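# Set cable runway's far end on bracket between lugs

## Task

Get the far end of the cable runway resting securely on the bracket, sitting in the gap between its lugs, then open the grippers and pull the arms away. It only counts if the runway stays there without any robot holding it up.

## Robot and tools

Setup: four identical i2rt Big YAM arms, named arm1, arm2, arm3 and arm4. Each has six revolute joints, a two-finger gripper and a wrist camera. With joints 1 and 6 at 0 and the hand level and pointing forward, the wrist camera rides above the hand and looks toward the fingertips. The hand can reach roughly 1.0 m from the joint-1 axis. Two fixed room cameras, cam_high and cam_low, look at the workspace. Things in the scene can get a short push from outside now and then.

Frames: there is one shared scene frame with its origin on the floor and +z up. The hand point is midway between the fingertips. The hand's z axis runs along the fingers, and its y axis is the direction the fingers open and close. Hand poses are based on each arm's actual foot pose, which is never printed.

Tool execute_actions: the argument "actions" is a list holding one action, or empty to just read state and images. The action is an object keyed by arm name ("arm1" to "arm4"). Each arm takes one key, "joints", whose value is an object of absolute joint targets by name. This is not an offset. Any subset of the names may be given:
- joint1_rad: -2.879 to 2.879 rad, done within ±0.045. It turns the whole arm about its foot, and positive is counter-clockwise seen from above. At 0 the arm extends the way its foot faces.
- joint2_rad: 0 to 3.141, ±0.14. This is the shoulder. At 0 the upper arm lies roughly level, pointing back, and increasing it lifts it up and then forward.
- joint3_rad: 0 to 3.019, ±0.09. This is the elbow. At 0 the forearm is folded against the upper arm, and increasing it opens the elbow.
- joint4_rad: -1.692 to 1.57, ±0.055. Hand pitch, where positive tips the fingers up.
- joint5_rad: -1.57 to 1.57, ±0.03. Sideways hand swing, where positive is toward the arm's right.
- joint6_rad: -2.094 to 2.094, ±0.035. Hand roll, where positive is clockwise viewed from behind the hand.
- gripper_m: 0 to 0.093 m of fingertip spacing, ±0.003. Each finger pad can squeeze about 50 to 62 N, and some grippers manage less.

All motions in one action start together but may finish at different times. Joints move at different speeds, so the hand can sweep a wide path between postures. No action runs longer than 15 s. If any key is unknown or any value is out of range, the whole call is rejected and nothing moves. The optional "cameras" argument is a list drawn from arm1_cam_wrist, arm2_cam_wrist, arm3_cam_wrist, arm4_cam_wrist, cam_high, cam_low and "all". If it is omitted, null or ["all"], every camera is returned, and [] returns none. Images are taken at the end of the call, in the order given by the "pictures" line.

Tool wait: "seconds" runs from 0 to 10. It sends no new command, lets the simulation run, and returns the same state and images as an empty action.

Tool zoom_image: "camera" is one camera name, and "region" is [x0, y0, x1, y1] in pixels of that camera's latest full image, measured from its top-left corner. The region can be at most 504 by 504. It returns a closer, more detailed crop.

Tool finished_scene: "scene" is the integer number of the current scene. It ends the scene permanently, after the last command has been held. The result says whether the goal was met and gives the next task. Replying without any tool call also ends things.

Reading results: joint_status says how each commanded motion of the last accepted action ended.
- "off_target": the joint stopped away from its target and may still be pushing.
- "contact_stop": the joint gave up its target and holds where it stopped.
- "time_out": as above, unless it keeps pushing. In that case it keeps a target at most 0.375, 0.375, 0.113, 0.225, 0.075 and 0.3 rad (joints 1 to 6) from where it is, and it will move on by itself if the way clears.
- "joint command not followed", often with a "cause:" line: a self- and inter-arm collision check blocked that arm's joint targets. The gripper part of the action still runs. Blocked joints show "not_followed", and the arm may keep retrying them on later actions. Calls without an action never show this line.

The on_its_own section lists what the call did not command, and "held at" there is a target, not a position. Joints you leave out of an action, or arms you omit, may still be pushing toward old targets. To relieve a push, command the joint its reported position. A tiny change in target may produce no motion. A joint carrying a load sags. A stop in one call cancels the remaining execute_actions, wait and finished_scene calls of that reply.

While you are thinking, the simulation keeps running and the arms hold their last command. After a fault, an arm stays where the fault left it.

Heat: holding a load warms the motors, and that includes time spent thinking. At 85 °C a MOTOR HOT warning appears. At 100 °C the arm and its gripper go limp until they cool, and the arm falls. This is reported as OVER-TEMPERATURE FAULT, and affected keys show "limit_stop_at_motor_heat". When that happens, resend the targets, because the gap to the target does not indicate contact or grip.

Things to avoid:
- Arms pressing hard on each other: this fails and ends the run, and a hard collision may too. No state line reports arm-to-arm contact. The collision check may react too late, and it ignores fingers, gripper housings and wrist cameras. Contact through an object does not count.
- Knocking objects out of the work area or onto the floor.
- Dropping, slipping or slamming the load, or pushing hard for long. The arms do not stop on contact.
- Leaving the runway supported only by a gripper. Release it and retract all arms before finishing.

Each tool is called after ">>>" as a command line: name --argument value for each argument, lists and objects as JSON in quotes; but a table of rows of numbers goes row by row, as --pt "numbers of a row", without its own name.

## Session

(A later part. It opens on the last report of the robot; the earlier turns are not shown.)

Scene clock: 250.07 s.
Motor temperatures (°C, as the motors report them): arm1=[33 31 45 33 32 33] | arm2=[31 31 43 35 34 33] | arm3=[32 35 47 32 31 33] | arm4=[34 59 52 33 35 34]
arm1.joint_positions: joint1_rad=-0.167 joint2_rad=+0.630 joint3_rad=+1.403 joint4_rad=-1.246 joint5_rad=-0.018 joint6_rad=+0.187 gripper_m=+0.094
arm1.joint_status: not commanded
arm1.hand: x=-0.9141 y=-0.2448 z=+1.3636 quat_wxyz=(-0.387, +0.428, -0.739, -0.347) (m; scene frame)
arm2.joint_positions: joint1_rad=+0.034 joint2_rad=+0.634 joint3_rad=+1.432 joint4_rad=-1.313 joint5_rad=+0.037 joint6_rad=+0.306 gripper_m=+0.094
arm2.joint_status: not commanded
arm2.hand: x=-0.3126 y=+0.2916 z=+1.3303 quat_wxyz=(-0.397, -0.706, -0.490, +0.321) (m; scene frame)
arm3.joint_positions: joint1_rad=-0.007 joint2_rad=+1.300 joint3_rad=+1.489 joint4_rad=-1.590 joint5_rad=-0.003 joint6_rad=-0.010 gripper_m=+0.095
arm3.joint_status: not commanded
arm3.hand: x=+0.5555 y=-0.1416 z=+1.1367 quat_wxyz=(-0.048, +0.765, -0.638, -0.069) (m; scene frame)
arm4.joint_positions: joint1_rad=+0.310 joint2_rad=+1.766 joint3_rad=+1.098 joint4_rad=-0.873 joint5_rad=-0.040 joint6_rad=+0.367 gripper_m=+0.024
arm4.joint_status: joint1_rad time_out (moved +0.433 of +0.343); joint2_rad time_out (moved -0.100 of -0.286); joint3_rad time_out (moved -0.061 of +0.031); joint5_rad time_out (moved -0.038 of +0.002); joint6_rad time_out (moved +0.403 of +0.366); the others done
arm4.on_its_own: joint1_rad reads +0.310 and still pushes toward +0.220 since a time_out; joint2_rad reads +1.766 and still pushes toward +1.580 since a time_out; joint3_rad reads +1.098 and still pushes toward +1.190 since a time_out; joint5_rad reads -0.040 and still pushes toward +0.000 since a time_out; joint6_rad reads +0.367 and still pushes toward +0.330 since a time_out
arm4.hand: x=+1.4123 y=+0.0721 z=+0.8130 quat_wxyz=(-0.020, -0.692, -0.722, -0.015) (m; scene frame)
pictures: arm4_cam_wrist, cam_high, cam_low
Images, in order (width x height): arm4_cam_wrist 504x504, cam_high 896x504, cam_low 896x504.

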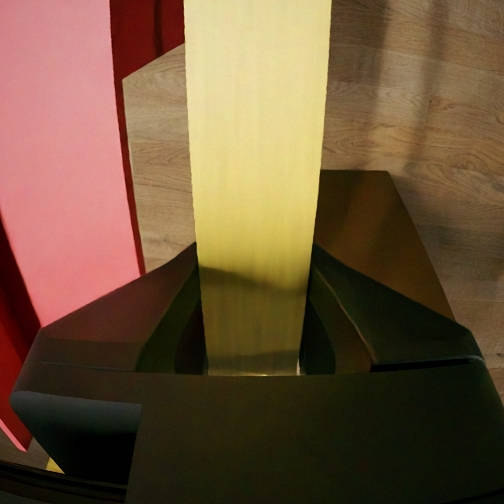

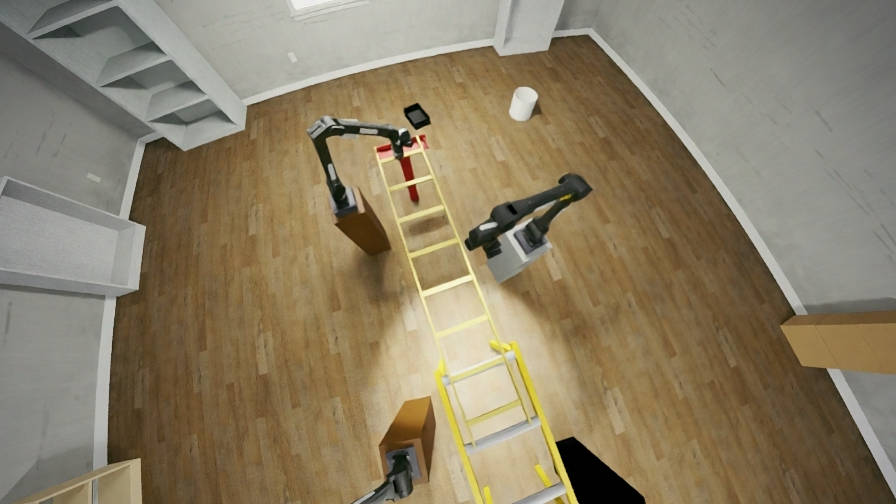

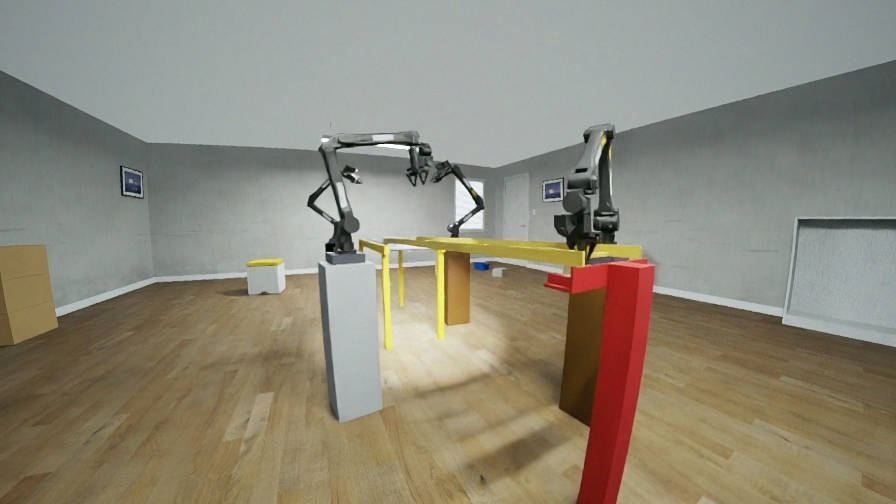

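>>> execute_actions --actions '[]' --cameras '["cam_high", "cam_low"]'

>>> zoom_image --camera "cam_high" --region '[340, 100, 480, 220]'

>>> zoom_image --camera "cam_low" --region '[480, 200, 680, 320]'

Scene clock: 254.27 s.
Motor temperatures (°C, as the motors report them): arm1=[33 31 45 33 32 33] | arm2=[31 31 44 35 34 33] | arm3=[32 35 47 32 31 33] | arm4=[35 59 53 33 36 34]
arm1.joint_positions: joint1_rad=-0.167 joint2_rad=+0.630 joint3_rad=+1.403 joint4_rad=-1.246 joint5_rad=-0.018 joint6_rad=+0.187 gripper_m=+0.094
arm1.joint_status: not commanded
arm1.hand: x=-0.9141 y=-0.2448 z=+1.3636 quat_wxyz=(-0.387, +0.428, -0.739, -0.347) (m; scene frame)
arm2.joint_positions: joint1_rad=+0.034 joint2_rad=+0.634 joint3_rad=+1.432 joint4_rad=-1.313 joint5_rad=+0.037 joint6_rad=+0.306 gripper_m=+0.094
arm2.joint_status: not commanded
arm2.hand: x=-0.3126 y=+0.2916 z=+1.3303 quat_wxyz=(-0.397, -0.706, -0.490, +0.321) (m; scene frame)
arm3.joint_positions: joint1_rad=-0.007 joint2_rad=+1.300 joint3_rad=+1.489 joint4_rad=-1.590 joint5_rad=-0.003 joint6_rad=-0.010 gripper_m=+0.095
arm3.joint_status: not commanded
arm3.hand: x=+0.5555 y=-0.1416 z=+1.1367 quat_wxyz=(-0.048, +0.765, -0.638, -0.069) (m; scene frame)
arm4.joint_positions: joint1_rad=+0.310 joint2_rad=+1.766 joint3_rad=+1.098 joint4_rad=-0.873 joint5_rad=-0.040 joint6_rad=+0.367 gripper_m=+0.024
arm4.joint_status: joint1_rad time_out (moved +0.433 of +0.343); joint2_rad time_out (moved -0.100 of -0.286); joint3_rad time_out (moved -0.061 of +0.031); joint5_rad time_out (moved -0.038 of +0.002); joint6_rad time_out (moved +0.403 of +0.366); the others done
arm4.on_its_own: joint1_rad reads +0.310 and still pushes toward +0.220 since a time_out; joint2_rad reads +1.766 and still pushes toward +1.580 since a time_out; joint3_rad reads +1.098 and still pushes toward +1.190 since a time_out; joint5_rad reads -0.040 and still pushes toward +0.000 since a time_out; joint6_rad reads +0.367 and still pushes toward +0.330 since a time_out
arm4.hand: x=+1.4123 y=+0.0721 z=+0.8130 quat_wxyz=(-0.020, -0.692, -0.722, -0.015) (m; scene frame)
pictures: cam_high, cam_low
Images, in order (width x height): cam_high 896x504, cam_low 896x504.

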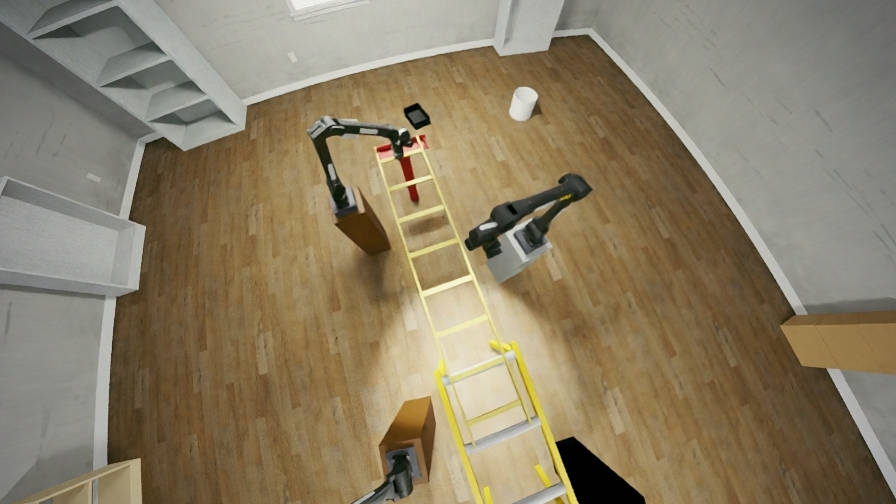

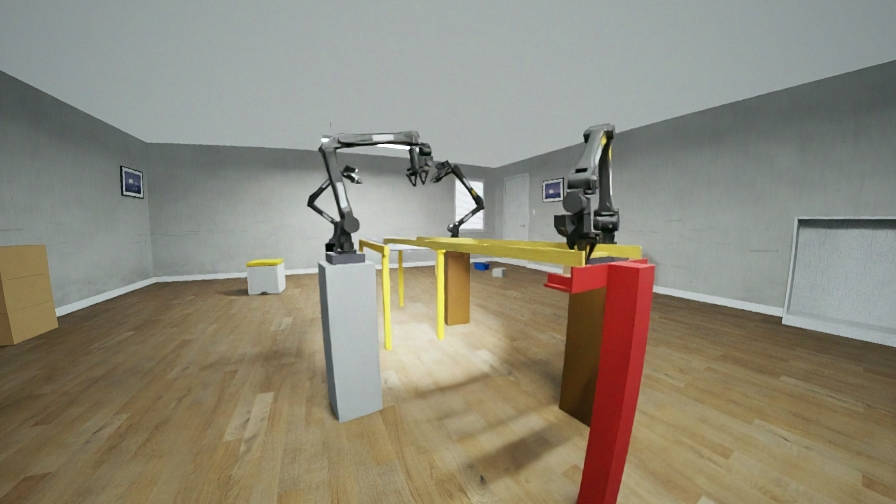

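Region (340, 100, 480, 220) of cam_high's 896x504 image, scaled by 3.600, with more detail than that image has; it fills the top 432 rows of this view, and the rest is white.

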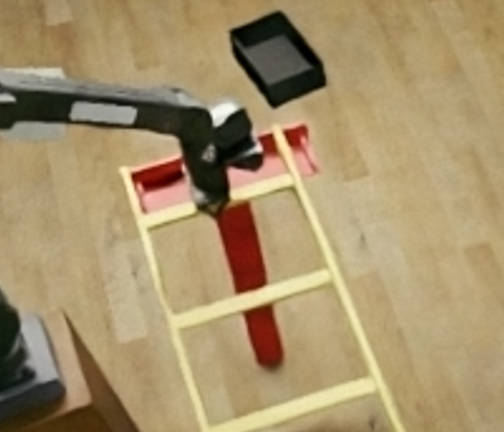

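Region (480, 200, 680, 320) of cam_low's 896x504 image, scaled by 2.520, with more detail than that image has; it fills the top 302 rows of this view, and the rest is white.

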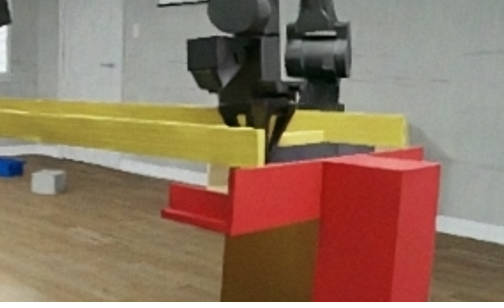

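>>> execute_actions --actions '[{"arm4": {"joints": {"joint1_rad": 0.215, "joint2_rad": 1.60, "joint3_rad": 1.31, "joint4_rad": -0.985, "joint5_rad": 0.0, "joint6_rad": 0.34}}}]' --cameras '["cam_high", "cam_low"]'

>>> zoom_image --camera "cam_high" --region '[340, 100, 480, 220]'

>>> zoom_image --camera "cam_low" --region '[480, 200, 680, 320]'

Scene clock: 264.87 s.
Motor temperatures (°C, as the motors report them): arm1=[33 31 46 33 32 33] | arm2=[31 31 44 35 34 33] | arm3=[32 35 47 32 31 33] | arm4=[35 61 56 33 39 34]
arm1.joint_positions: joint1_rad=-0.167 joint2_rad=+0.630 joint3_rad=+1.403 joint4_rad=-1.246 joint5_rad=-0.018 joint6_rad=+0.187 gripper_m=+0.094
arm1.joint_status: not commanded
arm1.hand: x=-0.9141 y=-0.2448 z=+1.3636 quat_wxyz=(-0.387, +0.428, -0.739, -0.347) (m; scene frame)
arm2.joint_positions: joint1_rad=+0.034 joint2_rad=+0.634 joint3_rad=+1.432 joint4_rad=-1.313 joint5_rad=+0.037 joint6_rad=+0.306 gripper_m=+0.094
arm2.joint_status: not commanded
arm2.hand: x=-0.3126 y=+0.2916 z=+1.3303 quat_wxyz=(-0.397, -0.706, -0.490, +0.321) (m; scene frame)
arm3.joint_positions: joint1_rad=-0.007 joint2_rad=+1.300 joint3_rad=+1.489 joint4_rad=-1.590 joint5_rad=-0.003 joint6_rad=-0.010 gripper_m=+0.095
arm3.joint_status: not commanded
arm3.hand: x=+0.5555 y=-0.1416 z=+1.1367 quat_wxyz=(-0.048, +0.765, -0.638, -0.069) (m; scene frame)
arm4.joint_positions: joint1_rad=+0.308 joint2_rad=+1.766 joint3_rad=+1.163 joint4_rad=-0.932 joint5_rad=-0.049 joint6_rad=+0.374 gripper_m=+0.024
arm4.joint_status: joint1_rad time_out (moved -0.001 of -0.095); joint2_rad time_out (moved +0.000 of -0.166); joint3_rad time_out (moved +0.066 of +0.212); joint5_rad time_out (moved -0.009 of +0.040); the others done
arm4.on_its_own: joint1_rad reads +0.308 and still pushes toward +0.215 since a time_out; joint2_rad reads +1.766 and still pushes toward +1.600 since a time_out; joint3_rad reads +1.163 and still pushes toward +1.276 since a time_out; joint5_rad reads -0.049 and still pushes toward +0.000 since a time_out
arm4.hand: x=+1.4196 y=+0.0575 z=+0.8331 quat_wxyz=(-0.024, -0.695, -0.719, -0.018) (m; scene frame)
pictures: cam_high, cam_low
Images, in order (width x height): cam_high 896x504, cam_low 896x504.

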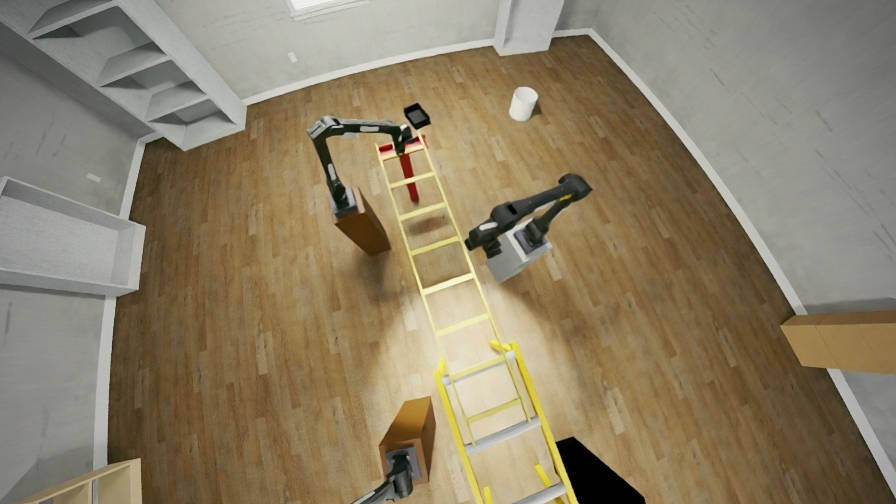

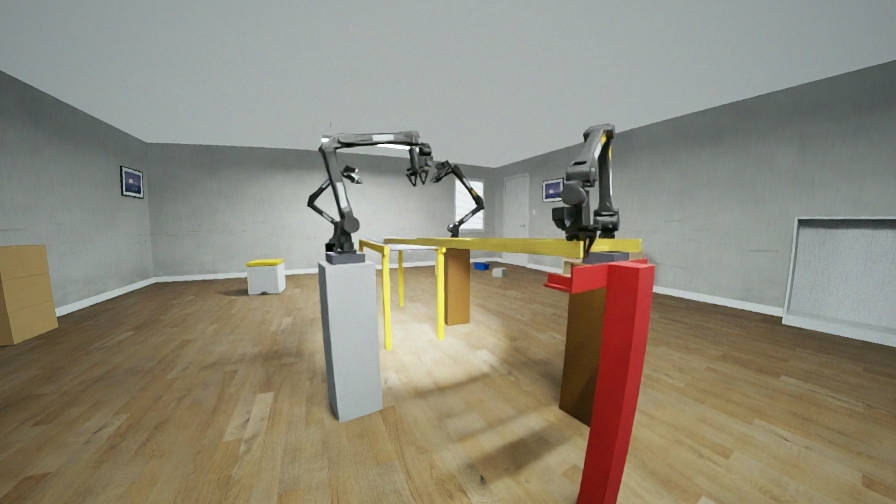

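Region (340, 100, 480, 220) of cam_high's 896x504 image, scaled by 3.600, with more detail than that image has; it fills the top 432 rows of this view, and the rest is white.

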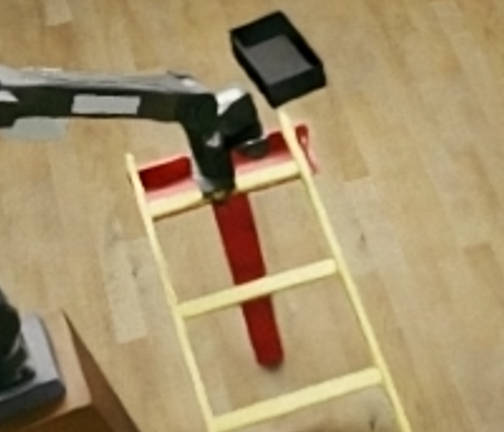

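Region (480, 200, 680, 320) of cam_low's 896x504 image, scaled by 2.520, with more detail than that image has; it fills the top 302 rows of this view, and the rest is white.

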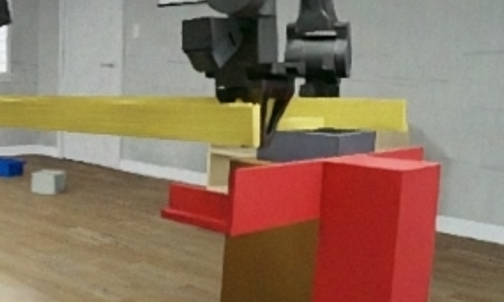

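>>> execute_actions --actions '[{"arm2": {"joints": {"joint1_rad": -0.24, "joint2_rad": 1.83, "joint3_rad": 1.64, "joint4_rad": -1.34, "joint5_rad": 0.0, "joint6_rad": -0.24}}, "arm4": {"joints": {"joint1_rad": 0.31, "joint2_rad": 1.77, "joint3_rad": 1.10, "joint4_rad": -0.875, "joint5_rad": -0.045, "joint6_rad": 0.37}}}]' --cameras '["cam_high", "arm2_cam_wrist"]'

Scene clock: 279.60 s.
Motor temperatures (°C, as the motors report them): arm1=[33 31 46 33 32 33] | arm2=[31 31 44 35 34 33] | arm3=[32 35 48 32 31 33] | arm4=[35 61 59 33 41 34]
arm1.joint_positions: joint1_rad=-0.167 joint2_rad=+0.630 joint3_rad=+1.403 joint4_rad=-1.246 joint5_rad=-0.018 joint6_rad=+0.187 gripper_m=+0.094
arm1.joint_status: not commanded
arm1.hand: x=-0.9141 y=-0.2448 z=+1.3636 quat_wxyz=(-0.387, +0.428, -0.739, -0.347) (m; scene frame)
arm2.joint_positions: joint1_rad=-0.235 joint2_rad=+1.840 joint3_rad=+1.619 joint4_rad=-1.333 joint5_rad=+0.002 joint6_rad=-0.230 gripper_m=+0.094
arm2.joint_status: all done
arm2.hand: x=-0.4668 y=-0.0169 z=+0.9216 quat_wxyz=(-0.008, -0.731, -0.682, +0.014) (m; scene frame)
arm3.joint_positions: joint1_rad=-0.007 joint2_rad=+1.300 joint3_rad=+1.489 joint4_rad=-1.590 joint5_rad=-0.003 joint6_rad=-0.010 gripper_m=+0.095
arm3.joint_status: not commanded
arm3.hand: x=+0.5555 y=-0.1416 z=+1.1367 quat_wxyz=(-0.048, +0.765, -0.638, -0.069) (m; scene frame)
arm4.joint_positions: joint1_rad=+0.319 joint2_rad=+1.849 joint3_rad=+1.067 joint4_rad=-0.861 joint5_rad=-0.038 joint6_rad=+0.362 gripper_m=+0.024
arm4.joint_status: all done
arm4.hand: x=+1.4060 y=+0.0967 z=+0.7682 quat_wxyz=(+0.028, -0.687, -0.726, -0.033) (m; scene frame)
pictures: arm2_cam_wrist, cam_high
Images, in order (width x height): arm2_cam_wrist 504x504, cam_high 896x504.

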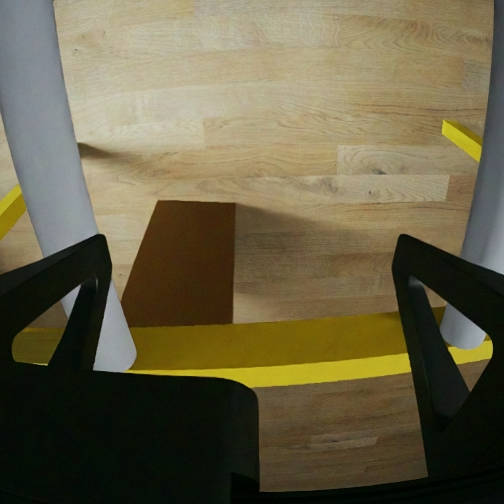

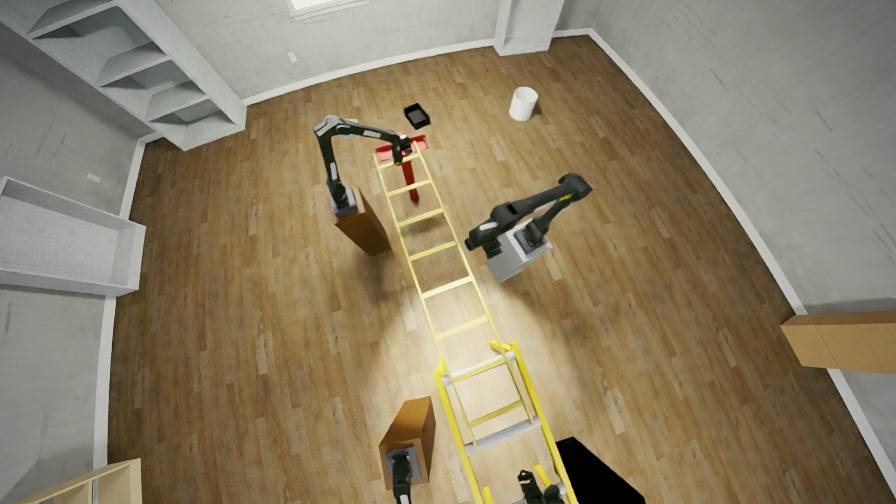

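>>> zoom_image --camera "cam_high" --region '[340, 100, 480, 220]'

>>> zoom_image --camera "cam_high" --region '[420, 330, 600, 504]'

Region (340, 100, 480, 220) of cam_high's 896x504 image, scaled by 3.600, with more detail than that image has; it fills the top 432 rows of this view, and the rest is white.

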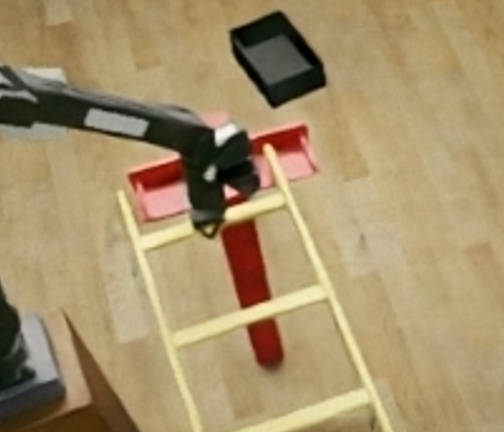

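Region (420, 330, 600, 504) of cam_high's 896x504 image, scaled by 2.800, with more detail than that image has; it fills the top 487 rows of this view, and the rest is white.

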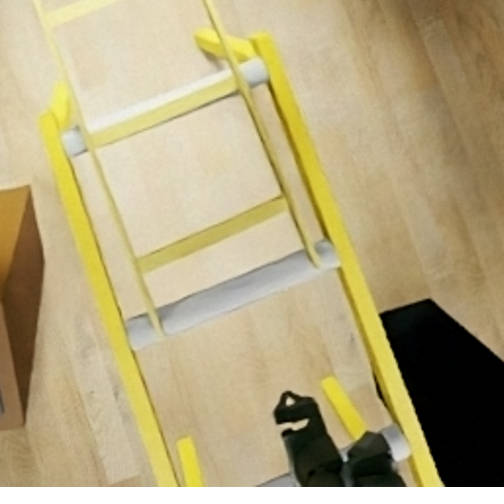

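>>> execute_actions --actions '[{"arm4": {"joints": {"joint1_rad": 0.27, "joint2_rad": 1.60, "joint3_rad": 1.08, "joint4_rad": -0.79, "joint5_rad": 0.0, "joint6_rad": 0.36}}}]' --cameras '["cam_high"]'

>>> zoom_image --camera "cam_high" --region '[340, 100, 480, 220]'

Scene clock: 295.90 s.
Motor temperatures (°C, as the motors report them): arm1=[33 31 46 33 32 33] | arm2=[31 34 45 34 34 33] | arm3=[32 36 48 32 31 33] | arm4=[35 58 52 33 38 34]
arm1.joint_positions: joint1_rad=-0.167 joint2_rad=+0.630 joint3_rad=+1.403 joint4_rad=-1.246 joint5_rad=-0.018 joint6_rad=+0.187 gripper_m=+0.094
arm1.joint_status: not commanded
arm1.hand: x=-0.9141 y=-0.2448 z=+1.3636 quat_wxyz=(-0.387, +0.428, -0.739, -0.347) (m; scene frame)
arm2.joint_positions: joint1_rad=-0.235 joint2_rad=+1.840 joint3_rad=+1.619 joint4_rad=-1.333 joint5_rad=+0.002 joint6_rad=-0.230 gripper_m=+0.094
arm2.joint_status: not commanded
arm2.hand: x=-0.4668 y=-0.0169 z=+0.9216 quat_wxyz=(-0.008, -0.731, -0.682, +0.014) (m; scene frame)
arm3.joint_positions: joint1_rad=-0.007 joint2_rad=+1.300 joint3_rad=+1.489 joint4_rad=-1.590 joint5_rad=-0.003 joint6_rad=-0.010 gripper_m=+0.095
arm3.joint_status: not commanded
arm3.hand: x=+0.5555 y=-0.1416 z=+1.1367 quat_wxyz=(-0.048, +0.765, -0.638, -0.069) (m; scene frame)
arm4.joint_positions: joint1_rad=+0.267 joint2_rad=+1.773 joint3_rad=+1.001 joint4_rad=-0.807 joint5_rad=+0.002 joint6_rad=+0.316 gripper_m=+0.024
arm4.joint_status: joint2_rad time_out (moved -0.076 of -0.249); joint6_rad time_out (moved -0.046 of -0.002); the others done
arm4.on_its_own: joint2_rad reads +1.773 and still pushes toward +1.600 since a time_out; joint6_rad reads +0.316 and still pushes toward +0.360 since a time_out
arm4.hand: x=+1.3753 y=+0.0928 z=+0.7821 quat_wxyz=(+0.006, -0.689, -0.724, -0.003) (m; scene frame)
pictures: cam_high
Images, in order (width x height): cam_high 896x504.

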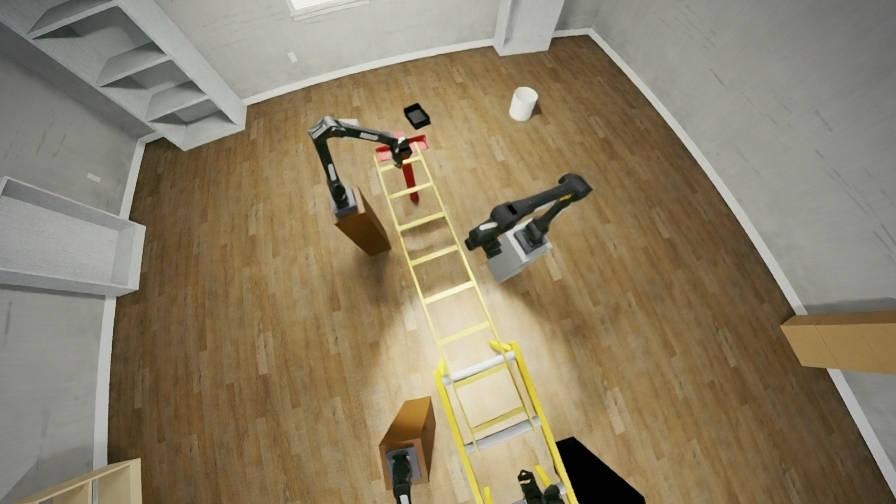

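Region (340, 100, 480, 220) of cam_high's 896x504 image, scaled by 3.600, with more detail than that image has; it fills the top 432 rows of this view, and the rest is white.

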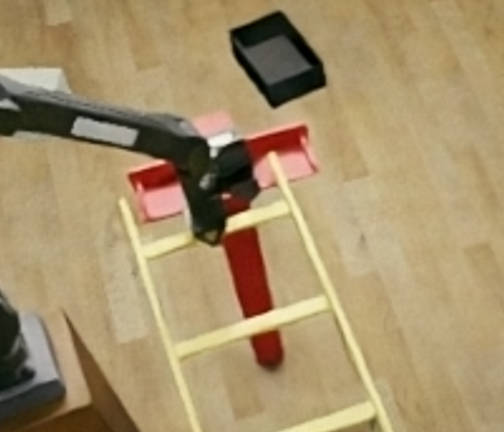

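>>> execute_actions --actions '[{"arm4": {"joints": {"joint1_rad": 0.27, "joint2_rad": 1.53, "joint3_rad": 1.13, "joint4_rad": -0.90, "joint5_rad": 0.0, "joint6_rad": 0.33}}}]' --cameras '[]'

>>> execute_actions --actions '[{"arm4": {"joints": {"joint1_rad": 0.235, "joint2_rad": 1.64, "joint3_rad": 1.32, "joint4_rad": -0.96, "joint5_rad": 0.0, "joint6_rad": 0.35}}}]' --cameras '["cam_high"]'

>>> zoom_image --camera "cam_high" --region '[340, 100, 480, 220]'

Scene clock: 307.63 s.
Motor temperatures (°C, as the motors report them): arm1=[33 31 47 33 32 33] | arm2=[31 35 46 34 34 33] | arm3=[32 36 48 32 31 33] | arm4=[34 60 55 33 37 34]
arm1.joint_positions: joint1_rad=-0.167 joint2_rad=+0.630 joint3_rad=+1.403 joint4_rad=-1.246 joint5_rad=-0.018 joint6_rad=+0.187 gripper_m=+0.094
arm1.joint_status: not commanded
arm1.hand: x=-0.9141 y=-0.2448 z=+1.3636 quat_wxyz=(-0.387, +0.428, -0.739, -0.347) (m; scene frame)
arm2.joint_positions: joint1_rad=-0.235 joint2_rad=+1.840 joint3_rad=+1.619 joint4_rad=-1.333 joint5_rad=+0.002 joint6_rad=-0.230 gripper_m=+0.094
arm2.joint_status: not commanded
arm2.hand: x=-0.4668 y=-0.0169 z=+0.9216 quat_wxyz=(-0.008, -0.731, -0.682, +0.014) (m; scene frame)
arm3.joint_positions: joint1_rad=-0.007 joint2_rad=+1.300 joint3_rad=+1.489 joint4_rad=-1.590 joint5_rad=-0.003 joint6_rad=-0.010 gripper_m=+0.095
arm3.joint_status: not commanded
arm3.hand: x=+0.5555 y=-0.1416 z=+1.1367 quat_wxyz=(-0.048, +0.765, -0.638, -0.069) (m; scene frame)
arm4.joint_positions: joint1_rad=+0.268 joint2_rad=+1.722 joint3_rad=+1.001 joint4_rad=-0.869 joint5_rad=-0.003 joint6_rad=+0.310 gripper_m=+0.024
arm4.joint_status: joint2_rad time_out (moved -0.051 of -0.243); joint3_rad time_out (moved +0.000 of +0.129); the others done
arm4.on_its_own: joint2_rad reads +1.722 and still pushes toward +1.530 since a time_out; joint3_rad reads +1.001 and still pushes toward +1.113 since a time_out
arm4.hand: x=+1.3737 y=+0.1006 z=+0.8032 quat_wxyz=(+0.010, -0.687, -0.727, -0.007) (m; scene frame)
pictures: none
No camera images: the call's "cameras" was empty. Leave "cameras" out to get every camera's image.

not run: a stop came earlier in this reply.

Region (340, 100, 480, 220) of cam_high's 896x504 image, scaled by 3.600, with more detail than that image has; it fills the top 432 rows of this view, and the rest is white.

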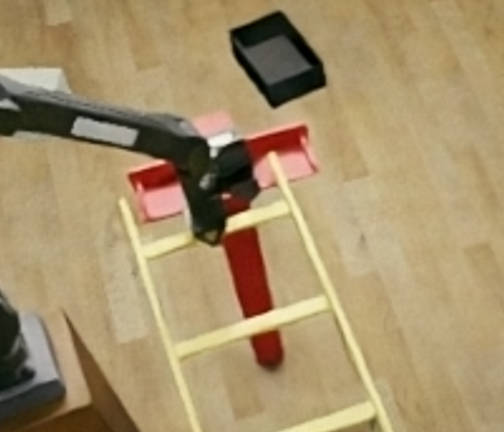

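>>> execute_actions --actions '[{"arm4": {"joints": {"joint1_rad": 0.235, "joint2_rad": 1.64, "joint3_rad": 1.37, "joint4_rad": -0.96, "joint5_rad": 0.0, "joint6_rad": 0.35}}}]' --cameras '["cam_high"]'

>>> zoom_image --camera "cam_high" --region '[340, 100, 480, 220]'

Scene clock: 314.23 s.
Motor temperatures (°C, as the motors report them): arm1=[33 31 47 33 32 33] | arm2=[31 35 46 34 34 33] | arm3=[32 36 48 32 31 33] | arm4=[34 61 60 33 36 34]
arm1.joint_positions: joint1_rad=-0.167 joint2_rad=+0.630 joint3_rad=+1.403 joint4_rad=-1.246 joint5_rad=-0.018 joint6_rad=+0.187 gripper_m=+0.094
arm1.joint_status: not commanded
arm1.hand: x=-0.9141 y=-0.2448 z=+1.3636 quat_wxyz=(-0.387, +0.428, -0.739, -0.347) (m; scene frame)
arm2.joint_positions: joint1_rad=-0.235 joint2_rad=+1.840 joint3_rad=+1.619 joint4_rad=-1.333 joint5_rad=+0.002 joint6_rad=-0.230 gripper_m=+0.094
arm2.joint_status: not commanded
arm2.hand: x=-0.4668 y=-0.0169 z=+0.9216 quat_wxyz=(-0.008, -0.731, -0.682, +0.014) (m; scene frame)
arm3.joint_positions: joint1_rad=-0.007 joint2_rad=+1.300 joint3_rad=+1.489 joint4_rad=-1.590 joint5_rad=-0.003 joint6_rad=-0.010 gripper_m=+0.095
arm3.joint_status: not commanded
arm3.hand: x=+0.5555 y=-0.1416 z=+1.1367 quat_wxyz=(-0.048, +0.765, -0.638, -0.069) (m; scene frame)
arm4.joint_positions: joint1_rad=+0.234 joint2_rad=+1.804 joint3_rad=+1.181 joint4_rad=-0.947 joint5_rad=+0.000 joint6_rad=+0.310 gripper_m=+0.024
arm4.joint_status: joint2_rad time_out (moved +0.082 of -0.082); joint3_rad time_out (moved +0.180 of +0.369); joint6_rad time_out (moved +0.000 of +0.040); the others done
arm4.on_its_own: joint2_rad reads +1.804 and still pushes toward +1.640 since a time_out; joint3_rad reads +1.181 and still pushes toward +1.293 since a time_out; joint6_rad reads +0.310 and still pushes toward +0.350 since a time_out
arm4.hand: x=+1.3785 y=+0.0407 z=+0.8209 quat_wxyz=(+0.001, -0.699, -0.715, -0.002) (m; scene frame)
pictures: cam_high
Images, in order (width x height): cam_high 896x504.

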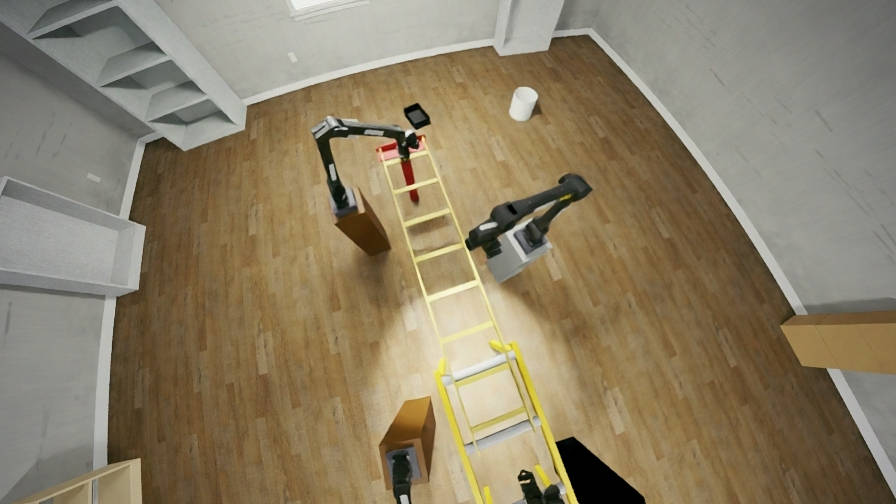

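Region (340, 100, 480, 220) of cam_high's 896x504 image, scaled by 3.600, with more detail than that image has; it fills the top 432 rows of this view, and the rest is white.

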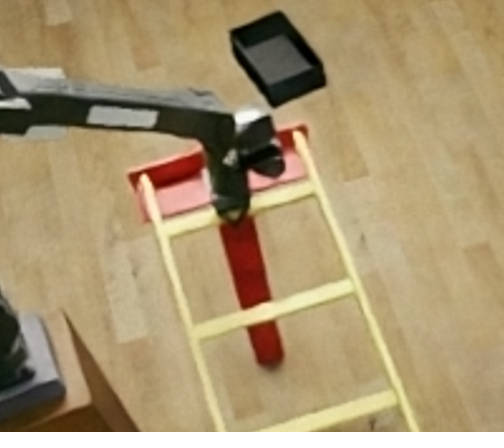

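>>> execute_actions --actions '[{"arm4": {"joints": {"joint1_rad": 0.255, "joint2_rad": 1.78, "joint3_rad": 1.25, "joint4_rad": -0.84, "joint5_rad": 0.0, "joint6_rad": 0.35}}}]' --cameras '["cam_high", "cam_low"]'

>>> zoom_image --camera "cam_high" --region '[340, 100, 480, 220]'

>>> zoom_image --camera "cam_low" --region '[480, 200, 680, 320]'

Scene clock: 324.47 s.
Motor temperatures (°C, as the motors report them): arm1=[33 31 47 33 32 33] | arm2=[31 36 47 34 34 33] | arm3=[32 36 49 32 31 33] | arm4=[34 63 62 33 36 34]
arm1.joint_positions: joint1_rad=-0.167 joint2_rad=+0.630 joint3_rad=+1.403 joint4_rad=-1.246 joint5_rad=-0.018 joint6_rad=+0.187 gripper_m=+0.094
arm1.joint_status: not commanded
arm1.hand: x=-0.9141 y=-0.2448 z=+1.3636 quat_wxyz=(-0.387, +0.428, -0.739, -0.347) (m; scene frame)
arm2.joint_positions: joint1_rad=-0.235 joint2_rad=+1.840 joint3_rad=+1.619 joint4_rad=-1.333 joint5_rad=+0.002 joint6_rad=-0.230 gripper_m=+0.094
arm2.joint_status: not commanded
arm2.hand: x=-0.4668 y=-0.0169 z=+0.9216 quat_wxyz=(-0.008, -0.731, -0.682, +0.014) (m; scene frame)
arm3.joint_positions: joint1_rad=-0.007 joint2_rad=+1.300 joint3_rad=+1.489 joint4_rad=-1.590 joint5_rad=-0.003 joint6_rad=-0.010 gripper_m=+0.095
arm3.joint_status: not commanded
arm3.hand: x=+0.5555 y=-0.1416 z=+1.1367 quat_wxyz=(-0.048, +0.765, -0.638, -0.069) (m; scene frame)
arm4.joint_positions: joint1_rad=+0.244 joint2_rad=+1.904 joint3_rad=+1.165 joint4_rad=-0.861 joint5_rad=+0.011 joint6_rad=+0.319 gripper_m=+0.024
arm4.joint_status: all done
arm4.hand: x=+1.3813 y=+0.0426 z=+0.7694 quat_wxyz=(+0.017, -0.698, -0.716, -0.004) (m; scene frame)
pictures: cam_high, cam_low
Images, in order (width x height): cam_high 896x504, cam_low 896x504.

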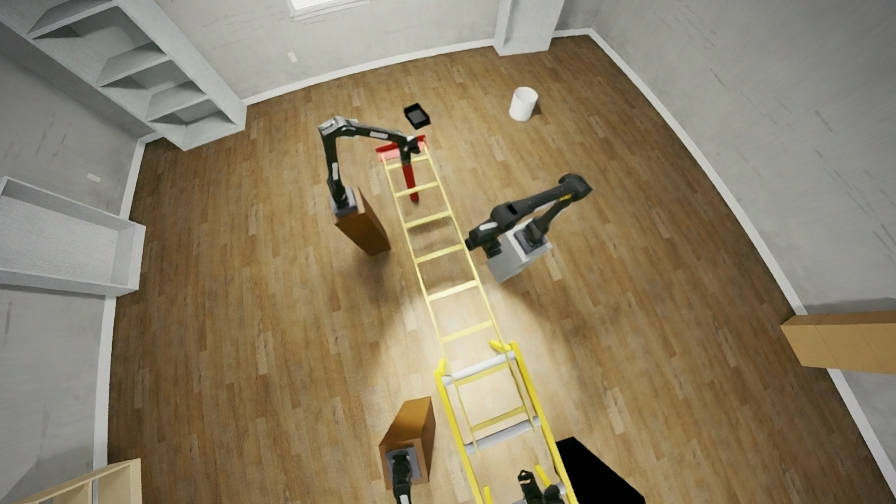

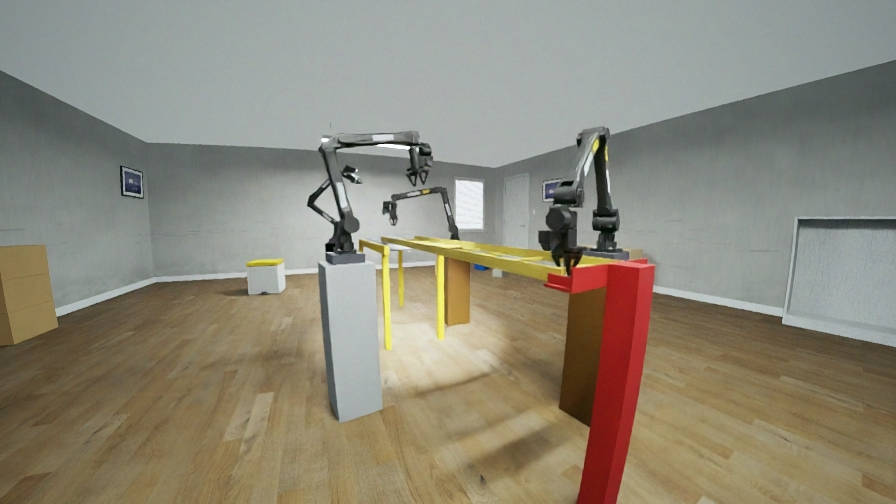

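Region (340, 100, 480, 220) of cam_high's 896x504 image, scaled by 3.600, with more detail than that image has; it fills the top 432 rows of this view, and the rest is white.

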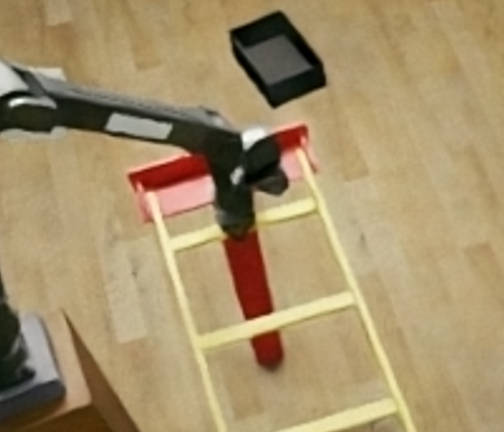

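Region (480, 200, 680, 320) of cam_low's 896x504 image, scaled by 2.520, with more detail than that image has; it fills the top 302 rows of this view, and the rest is white.

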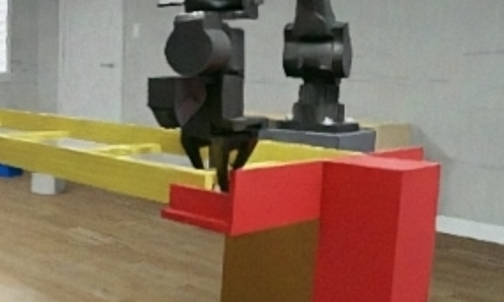

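>>> execute_actions --actions '[{"arm4": {"joints": {"joint1_rad": 0.30, "joint2_rad": 1.80, "joint3_rad": 1.25, "joint4_rad": -0.84, "joint5_rad": 0.0, "joint6_rad": 0.39}}}]' --cameras '["cam_high"]'

>>> zoom_image --camera "cam_high" --region '[340, 100, 480, 220]'

Scene clock: 331.97 s.
Motor temperatures (°C, as the motors report them): arm1=[33 31 47 33 32 33] | arm2=[31 36 47 34 34 33] | arm3=[32 36 49 32 31 33] | arm4=[34 63 60 33 36 34]
arm1.joint_positions: joint1_rad=-0.167 joint2_rad=+0.630 joint3_rad=+1.403 joint4_rad=-1.246 joint5_rad=-0.018 joint6_rad=+0.187 gripper_m=+0.094
arm1.joint_status: not commanded
arm1.hand: x=-0.9141 y=-0.2448 z=+1.3636 quat_wxyz=(-0.387, +0.428, -0.739, -0.347) (m; scene frame)
arm2.joint_positions: joint1_rad=-0.235 joint2_rad=+1.840 joint3_rad=+1.619 joint4_rad=-1.333 joint5_rad=+0.002 joint6_rad=-0.230 gripper_m=+0.094
arm2.joint_status: not commanded
arm2.hand: x=-0.4668 y=-0.0169 z=+0.9216 quat_wxyz=(-0.008, -0.731, -0.682, +0.014) (m; scene frame)
arm3.joint_positions: joint1_rad=-0.007 joint2_rad=+1.300 joint3_rad=+1.489 joint4_rad=-1.590 joint5_rad=-0.003 joint6_rad=-0.010 gripper_m=+0.095
arm3.joint_status: not commanded
arm3.hand: x=+0.5555 y=-0.1416 z=+1.1367 quat_wxyz=(-0.048, +0.765, -0.638, -0.069) (m; scene frame)
arm4.joint_positions: joint1_rad=+0.249 joint2_rad=+1.904 joint3_rad=+1.165 joint4_rad=-0.861 joint5_rad=+0.019 joint6_rad=+0.325 gripper_m=+0.024
arm4.joint_status: joint1_rad time_out (moved +0.004 of +0.056); joint6_rad time_out (moved +0.006 of +0.071); the others done
arm4.on_its_own: joint1_rad reads +0.249 and still pushes toward +0.300 since a time_out; joint6_rad reads +0.325 and still pushes toward +0.390 since a time_out
arm4.hand: x=+1.3820 y=+0.0429 z=+0.7694 quat_wxyz=(+0.019, -0.699, -0.715, +0.000) (m; scene frame)
pictures: cam_high
Images, in order (width x height): cam_high 896x504.

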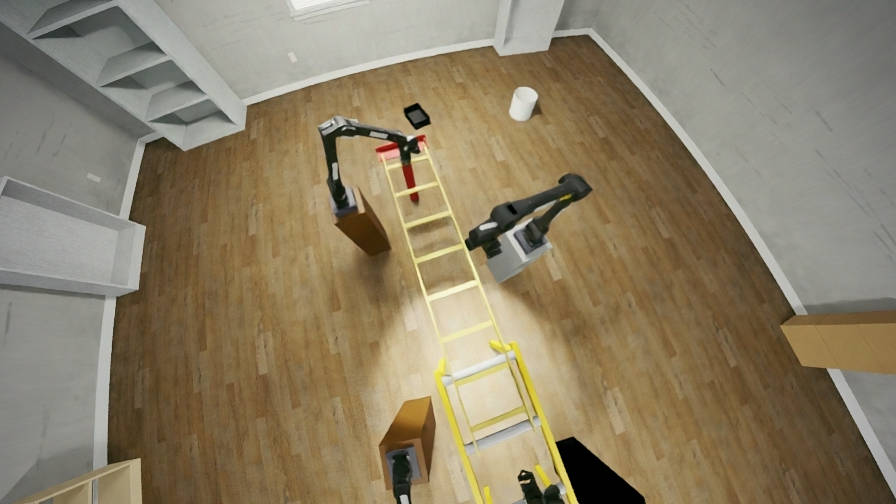

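Region (340, 100, 480, 220) of cam_high's 896x504 image, scaled by 3.600, with more detail than that image has; it fills the top 432 rows of this view, and the rest is white.

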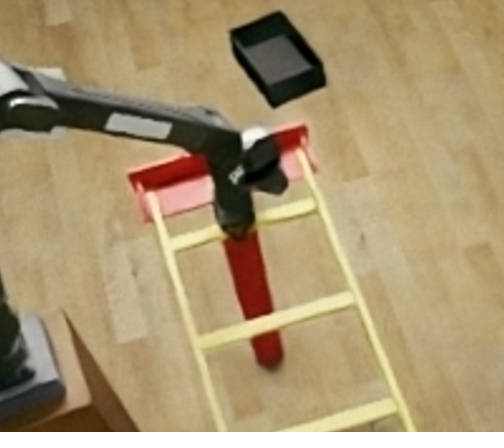

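>>> execute_actions --actions '[{"arm4": {"joints": {"joint1_rad": 0.33, "joint2_rad": 1.71, "joint3_rad": 1.28, "joint4_rad": -0.84, "joint5_rad": 0.0, "joint6_rad": 0.39}}}]' --cameras '["cam_high"]'

>>> zoom_image --camera "cam_high" --region '[340, 100, 480, 220]'

Scene clock: 346.43 s.
Motor temperatures (°C, as the motors report them): arm1=[33 31 48 33 32 33] | arm2=[31 36 47 34 34 33] | arm3=[32 36 49 32 31 33] | arm4=[35 63 60 33 37 35]
arm1.joint_positions: joint1_rad=-0.167 joint2_rad=+0.630 joint3_rad=+1.403 joint4_rad=-1.246 joint5_rad=-0.018 joint6_rad=+0.187 gripper_m=+0.094
arm1.joint_status: not commanded
arm1.hand: x=-0.9141 y=-0.2448 z=+1.3636 quat_wxyz=(-0.387, +0.428, -0.739, -0.347) (m; scene frame)
arm2.joint_positions: joint1_rad=-0.235 joint2_rad=+1.840 joint3_rad=+1.619 joint4_rad=-1.333 joint5_rad=+0.002 joint6_rad=-0.230 gripper_m=+0.094
arm2.joint_status: not commanded
arm2.hand: x=-0.4668 y=-0.0169 z=+0.9216 quat_wxyz=(-0.008, -0.731, -0.682, +0.014) (m; scene frame)
arm3.joint_positions: joint1_rad=-0.007 joint2_rad=+1.300 joint3_rad=+1.489 joint4_rad=-1.590 joint5_rad=-0.003 joint6_rad=-0.010 gripper_m=+0.095
arm3.joint_status: not commanded
arm3.hand: x=+0.5555 y=-0.1416 z=+1.1367 quat_wxyz=(-0.048, +0.765, -0.638, -0.069) (m; scene frame)
arm4.joint_positions: joint1_rad=+0.329 joint2_rad=+1.901 joint3_rad=+1.165 joint4_rad=-0.841 joint5_rad=+0.004 joint6_rad=+0.393 gripper_m=+0.024
arm4.joint_status: joint2_rad time_out (moved -0.003 of -0.194); joint3_rad time_out (moved +0.000 of +0.115); the others done
arm4.on_its_own: joint2_rad reads +1.901 and still pushes toward +1.710 since a time_out; joint3_rad reads +1.165 and still pushes toward +1.278 since a time_out
arm4.hand: x=+1.4226 y=+0.0532 z=+0.7708 quat_wxyz=(+0.005, -0.695, -0.719, -0.001) (m; scene frame)
pictures: cam_high
Images, in order (width x height): cam_high 896x504.

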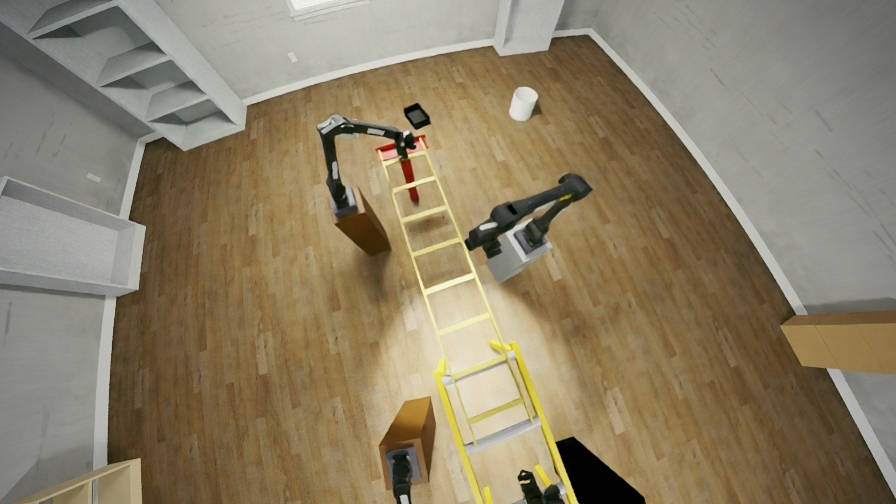

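Region (340, 100, 480, 220) of cam_high's 896x504 image, scaled by 3.600, with more detail than that image has; it fills the top 432 rows of this view, and the rest is white.

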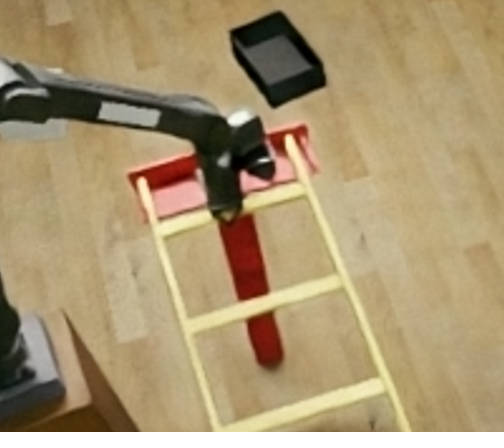

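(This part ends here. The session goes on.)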